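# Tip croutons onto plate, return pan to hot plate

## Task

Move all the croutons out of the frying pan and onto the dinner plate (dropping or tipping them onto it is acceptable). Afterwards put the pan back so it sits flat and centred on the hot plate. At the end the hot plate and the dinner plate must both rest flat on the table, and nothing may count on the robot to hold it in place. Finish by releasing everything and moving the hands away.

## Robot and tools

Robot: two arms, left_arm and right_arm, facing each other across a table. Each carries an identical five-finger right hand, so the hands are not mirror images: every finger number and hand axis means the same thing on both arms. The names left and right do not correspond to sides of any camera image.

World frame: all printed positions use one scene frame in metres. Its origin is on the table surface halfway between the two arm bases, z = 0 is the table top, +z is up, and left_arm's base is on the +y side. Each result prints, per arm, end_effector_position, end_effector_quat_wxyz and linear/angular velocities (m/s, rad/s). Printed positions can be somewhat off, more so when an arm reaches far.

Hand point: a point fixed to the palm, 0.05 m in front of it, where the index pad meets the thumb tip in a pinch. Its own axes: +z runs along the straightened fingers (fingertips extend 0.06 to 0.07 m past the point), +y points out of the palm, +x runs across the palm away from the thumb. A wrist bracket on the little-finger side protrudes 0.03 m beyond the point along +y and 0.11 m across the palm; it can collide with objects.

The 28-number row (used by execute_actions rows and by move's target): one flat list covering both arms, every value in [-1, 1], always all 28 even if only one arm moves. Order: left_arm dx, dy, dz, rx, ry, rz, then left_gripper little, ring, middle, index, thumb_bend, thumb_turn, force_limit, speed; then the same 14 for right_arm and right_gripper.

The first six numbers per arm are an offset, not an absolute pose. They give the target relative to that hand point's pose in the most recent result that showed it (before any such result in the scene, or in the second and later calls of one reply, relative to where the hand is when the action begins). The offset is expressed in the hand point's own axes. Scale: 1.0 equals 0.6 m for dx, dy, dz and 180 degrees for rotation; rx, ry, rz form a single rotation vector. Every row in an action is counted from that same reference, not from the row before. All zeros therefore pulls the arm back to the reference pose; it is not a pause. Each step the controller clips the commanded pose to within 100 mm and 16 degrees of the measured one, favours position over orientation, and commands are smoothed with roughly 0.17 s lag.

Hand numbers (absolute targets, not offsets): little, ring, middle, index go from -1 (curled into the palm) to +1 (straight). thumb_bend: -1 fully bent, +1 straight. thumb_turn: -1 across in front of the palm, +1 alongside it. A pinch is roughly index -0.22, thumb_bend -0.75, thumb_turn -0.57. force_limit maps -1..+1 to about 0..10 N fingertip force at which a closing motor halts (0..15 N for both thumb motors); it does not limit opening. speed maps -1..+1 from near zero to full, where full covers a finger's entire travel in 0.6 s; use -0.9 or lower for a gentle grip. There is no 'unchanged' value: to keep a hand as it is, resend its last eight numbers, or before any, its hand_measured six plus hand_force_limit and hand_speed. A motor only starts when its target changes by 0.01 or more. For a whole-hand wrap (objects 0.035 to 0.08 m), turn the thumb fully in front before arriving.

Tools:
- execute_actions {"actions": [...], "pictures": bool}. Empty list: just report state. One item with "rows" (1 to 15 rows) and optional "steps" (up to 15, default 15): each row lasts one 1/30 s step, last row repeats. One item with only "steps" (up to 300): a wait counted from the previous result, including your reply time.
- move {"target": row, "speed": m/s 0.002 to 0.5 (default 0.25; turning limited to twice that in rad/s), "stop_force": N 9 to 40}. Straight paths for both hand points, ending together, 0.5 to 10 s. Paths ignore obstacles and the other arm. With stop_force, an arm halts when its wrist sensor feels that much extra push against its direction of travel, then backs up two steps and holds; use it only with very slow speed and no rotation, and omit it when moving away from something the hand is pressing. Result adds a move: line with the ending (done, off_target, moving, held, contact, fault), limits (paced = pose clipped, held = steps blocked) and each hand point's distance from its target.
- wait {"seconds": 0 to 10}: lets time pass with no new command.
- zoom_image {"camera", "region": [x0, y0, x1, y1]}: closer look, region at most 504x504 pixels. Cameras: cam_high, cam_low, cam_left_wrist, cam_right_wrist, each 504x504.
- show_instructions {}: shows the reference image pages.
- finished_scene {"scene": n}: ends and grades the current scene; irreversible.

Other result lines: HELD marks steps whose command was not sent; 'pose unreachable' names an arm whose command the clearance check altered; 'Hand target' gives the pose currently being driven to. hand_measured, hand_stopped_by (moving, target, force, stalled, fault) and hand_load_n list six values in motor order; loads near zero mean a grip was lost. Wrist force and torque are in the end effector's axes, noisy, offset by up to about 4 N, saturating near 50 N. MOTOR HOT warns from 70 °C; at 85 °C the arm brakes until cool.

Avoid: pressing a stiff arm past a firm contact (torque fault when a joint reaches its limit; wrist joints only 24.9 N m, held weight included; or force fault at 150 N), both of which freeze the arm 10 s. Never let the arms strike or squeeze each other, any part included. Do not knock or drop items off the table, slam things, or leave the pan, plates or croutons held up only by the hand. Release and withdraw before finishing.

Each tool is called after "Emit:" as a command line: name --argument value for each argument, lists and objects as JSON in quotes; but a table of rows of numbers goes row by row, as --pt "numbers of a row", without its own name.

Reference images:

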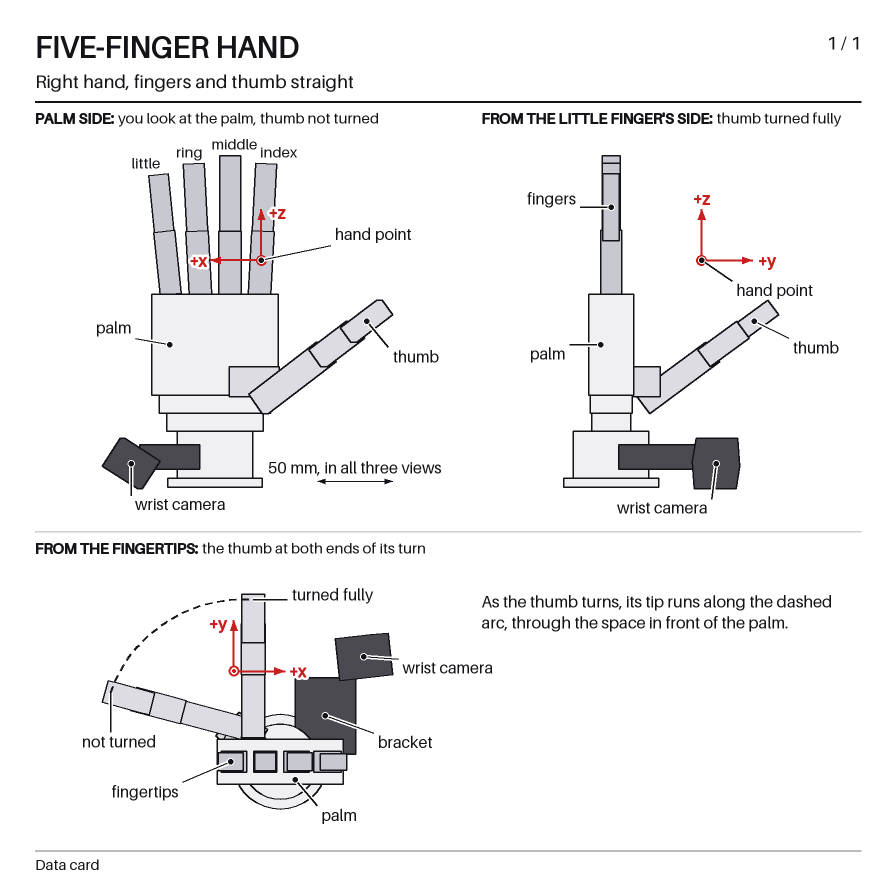

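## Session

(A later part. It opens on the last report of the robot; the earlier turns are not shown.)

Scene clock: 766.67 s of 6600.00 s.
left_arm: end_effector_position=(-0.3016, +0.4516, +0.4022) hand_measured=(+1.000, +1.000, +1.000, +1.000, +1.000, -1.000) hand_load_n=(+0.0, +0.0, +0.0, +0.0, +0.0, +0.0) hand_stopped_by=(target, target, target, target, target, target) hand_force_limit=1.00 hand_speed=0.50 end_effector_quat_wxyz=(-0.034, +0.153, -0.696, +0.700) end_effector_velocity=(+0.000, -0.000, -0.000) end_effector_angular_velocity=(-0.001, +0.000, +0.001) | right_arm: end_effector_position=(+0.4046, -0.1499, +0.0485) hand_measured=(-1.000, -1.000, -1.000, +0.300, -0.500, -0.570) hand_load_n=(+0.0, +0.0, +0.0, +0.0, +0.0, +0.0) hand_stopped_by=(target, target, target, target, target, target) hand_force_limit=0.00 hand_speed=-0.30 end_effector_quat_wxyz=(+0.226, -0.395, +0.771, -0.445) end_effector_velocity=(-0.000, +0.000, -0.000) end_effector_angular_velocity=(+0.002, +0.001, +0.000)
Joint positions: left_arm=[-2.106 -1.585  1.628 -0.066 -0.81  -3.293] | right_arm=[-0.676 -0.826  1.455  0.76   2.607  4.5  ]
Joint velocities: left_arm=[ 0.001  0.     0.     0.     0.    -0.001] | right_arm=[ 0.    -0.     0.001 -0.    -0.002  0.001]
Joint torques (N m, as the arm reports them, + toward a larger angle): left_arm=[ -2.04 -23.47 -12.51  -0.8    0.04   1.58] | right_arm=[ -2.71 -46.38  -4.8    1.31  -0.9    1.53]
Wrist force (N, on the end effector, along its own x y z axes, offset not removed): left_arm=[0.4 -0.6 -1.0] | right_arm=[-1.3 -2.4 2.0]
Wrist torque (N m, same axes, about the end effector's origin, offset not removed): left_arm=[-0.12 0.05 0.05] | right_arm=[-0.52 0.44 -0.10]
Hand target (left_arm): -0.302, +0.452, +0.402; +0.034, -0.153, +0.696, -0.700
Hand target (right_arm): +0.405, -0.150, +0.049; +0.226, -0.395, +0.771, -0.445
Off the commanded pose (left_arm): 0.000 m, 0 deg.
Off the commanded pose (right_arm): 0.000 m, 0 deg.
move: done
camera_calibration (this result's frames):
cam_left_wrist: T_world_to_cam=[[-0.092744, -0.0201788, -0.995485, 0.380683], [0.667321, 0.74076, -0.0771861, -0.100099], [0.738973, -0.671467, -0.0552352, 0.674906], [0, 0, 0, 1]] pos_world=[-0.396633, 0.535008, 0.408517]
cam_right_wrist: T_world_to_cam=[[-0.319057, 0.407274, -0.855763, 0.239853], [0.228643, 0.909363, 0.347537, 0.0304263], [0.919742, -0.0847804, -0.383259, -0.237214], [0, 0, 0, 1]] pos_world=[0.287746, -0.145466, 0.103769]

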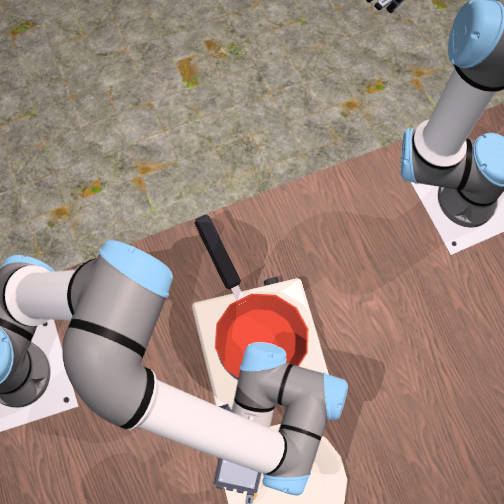

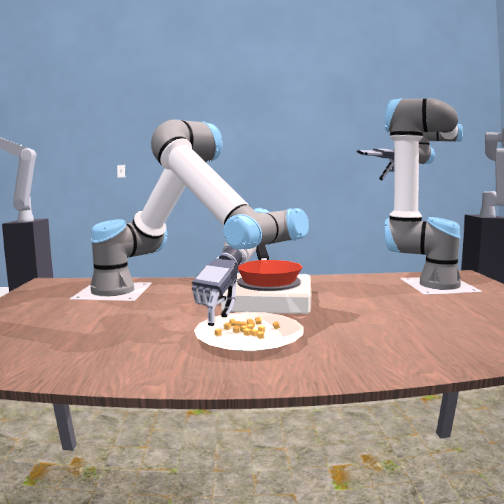

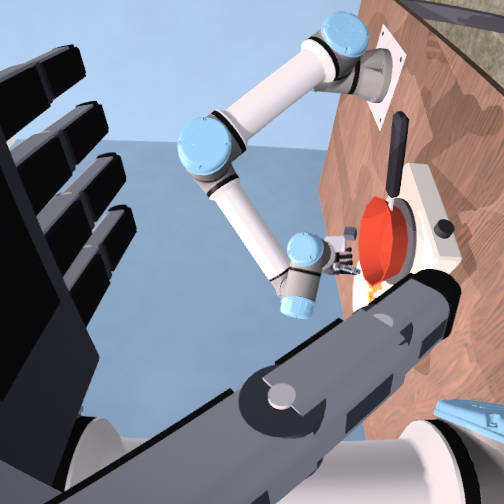

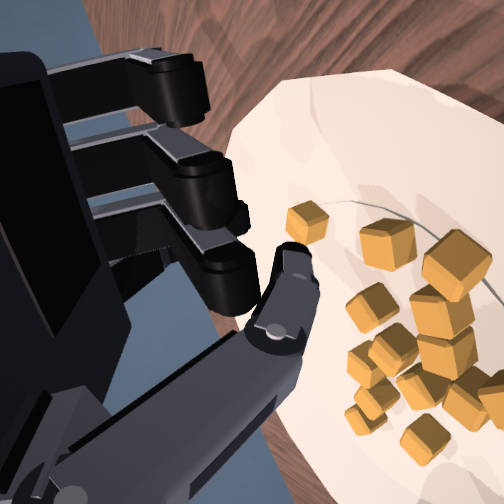

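Emit:
move --target '[0,0,0,0,0,0,1,1,1,1,1,-1,1,0.5, 0.413,-0.403,-0.136,0,0,0,-1,-1,-1,0.3,-0.5,-0.57,0,-0.3]' --speed 0.2

Emit:
zoom_image --camera "cam_high" --region '[180,260,380,504]'

Scene clock: 773.47 s of 6600.00 s.
left_arm: end_effector_position=(-0.3016, +0.4516, +0.4022) hand_measured=(+1.000, +1.000, +1.000, +1.000, +1.000, -1.000) hand_load_n=(+0.0, +0.0, +0.0, +0.0, +0.0, +0.0) hand_stopped_by=(target, target, target, target, target, target) hand_force_limit=1.00 hand_speed=0.50 end_effector_quat_wxyz=(-0.034, +0.153, -0.696, +0.700) end_effector_velocity=(+0.000, +0.001, -0.000) end_effector_angular_velocity=(-0.001, -0.005, -0.000) | right_arm: end_effector_position=(+0.3001, -0.3797, +0.2985) hand_measured=(-1.000, -1.000, -1.000, +0.300, -0.500, -0.570) hand_load_n=(+0.0, +0.0, +0.0, +0.0, +0.0, +0.0) hand_stopped_by=(target, target, target, target, target, target) hand_force_limit=0.00 hand_speed=-0.30 end_effector_quat_wxyz=(+0.226, -0.395, +0.771, -0.445) end_effector_velocity=(-0.001, -0.002, +0.002) end_effector_angular_velocity=(+0.001, +0.000, +0.002)
Joint positions: left_arm=[-2.106 -1.585  1.628 -0.066 -0.81  -3.293] | right_arm=[-0.977 -1.734  1.861  0.844  2.489  3.999]
Joint velocities: left_arm=[-0.002  0.002  0.     0.001 -0.002  0.003] | right_arm=[-0.007 -0.009 -0.     0.001 -0.006 -0.01 ]
Joint torques (N m, as the arm reports them, + toward a larger angle): left_arm=[ -1.65 -23.61 -12.4   -0.87   0.19   1.44] | right_arm=[-12.44 -24.6  -28.92   2.31  -1.59  -1.84]
Wrist force (N, on the end effector, along its own x y z axes, offset not removed): left_arm=[0.7 -0.1 -0.6] | right_arm=[-0.8 -0.2 0.1]
Wrist torque (N m, same axes, about the end effector's origin, offset not removed): left_arm=[-0.08 -0.07 0.02] | right_arm=[-0.17 0.13 0.05]
Hand target (left_arm): -0.302, +0.452, +0.402; +0.034, -0.153, +0.696, -0.700
Hand target (right_arm): +0.300, -0.380, +0.299; +0.226, -0.395, +0.771, -0.445
Off the commanded pose (left_arm): 0.000 m, 0 deg.
Off the commanded pose (right_arm): 0.001 m, 0 deg.
After step 90, 1.37 s passed at rest.
move: done
camera_calibration (this result's frames):
cam_left_wrist: T_world_to_cam=[[-0.0927439, -0.0201789, -0.995486, 0.380684], [0.667321, 0.74076, -0.0771861, -0.100099], [0.738973, -0.671467, -0.0552351, 0.674906], [0, 0, 0, 1]] pos_world=[-0.396633, 0.535008, 0.408517]
cam_right_wrist: T_world_to_cam=[[-0.319153, 0.407535, -0.855603, 0.514064], [0.228612, 0.909263, 0.347818, 0.176341], [0.919716, -0.0845943, -0.383361, -0.0646947], [0, 0, 0, 1]] pos_world=[0.183252, -0.375312, 0.353699]

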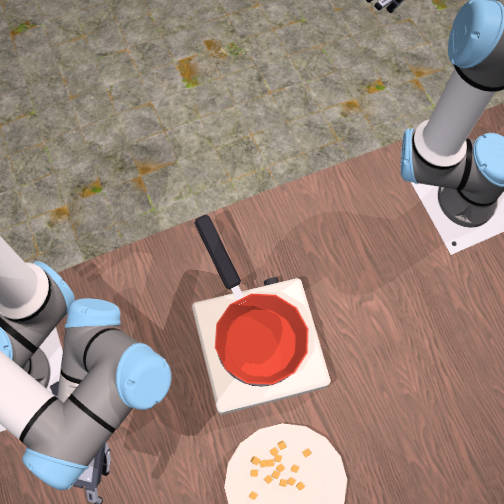

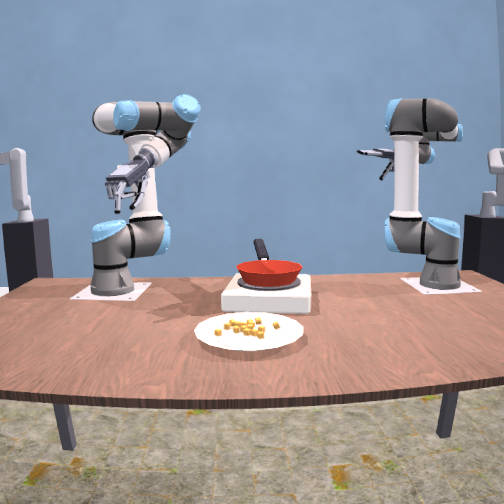

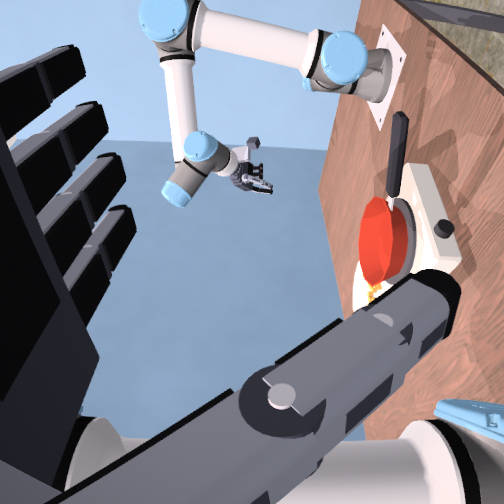

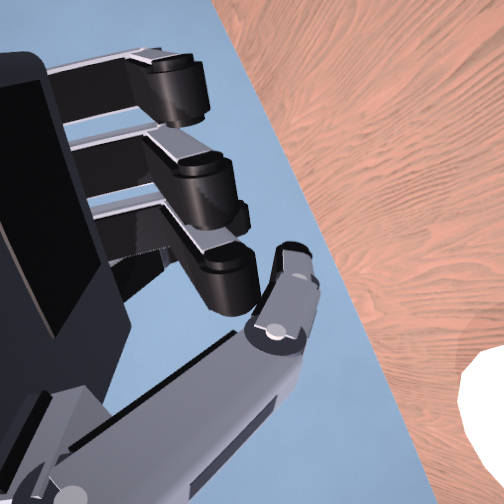

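Region (180, 260, 380, 504) of cam_high's 504x504 image, scaled by 2.066, with more detail than that image has; it fills the left 413 columns of this view, and the rest is white.

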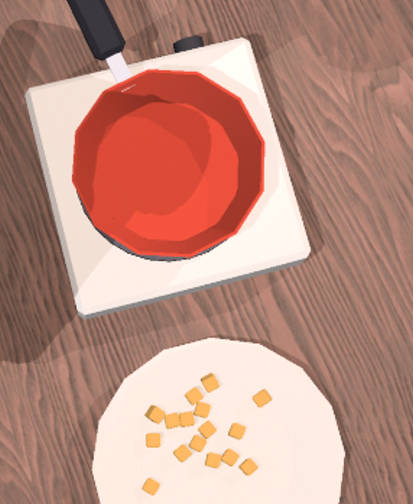

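Emit:
finished_scene --scene 1

The scene is finished: the task was done.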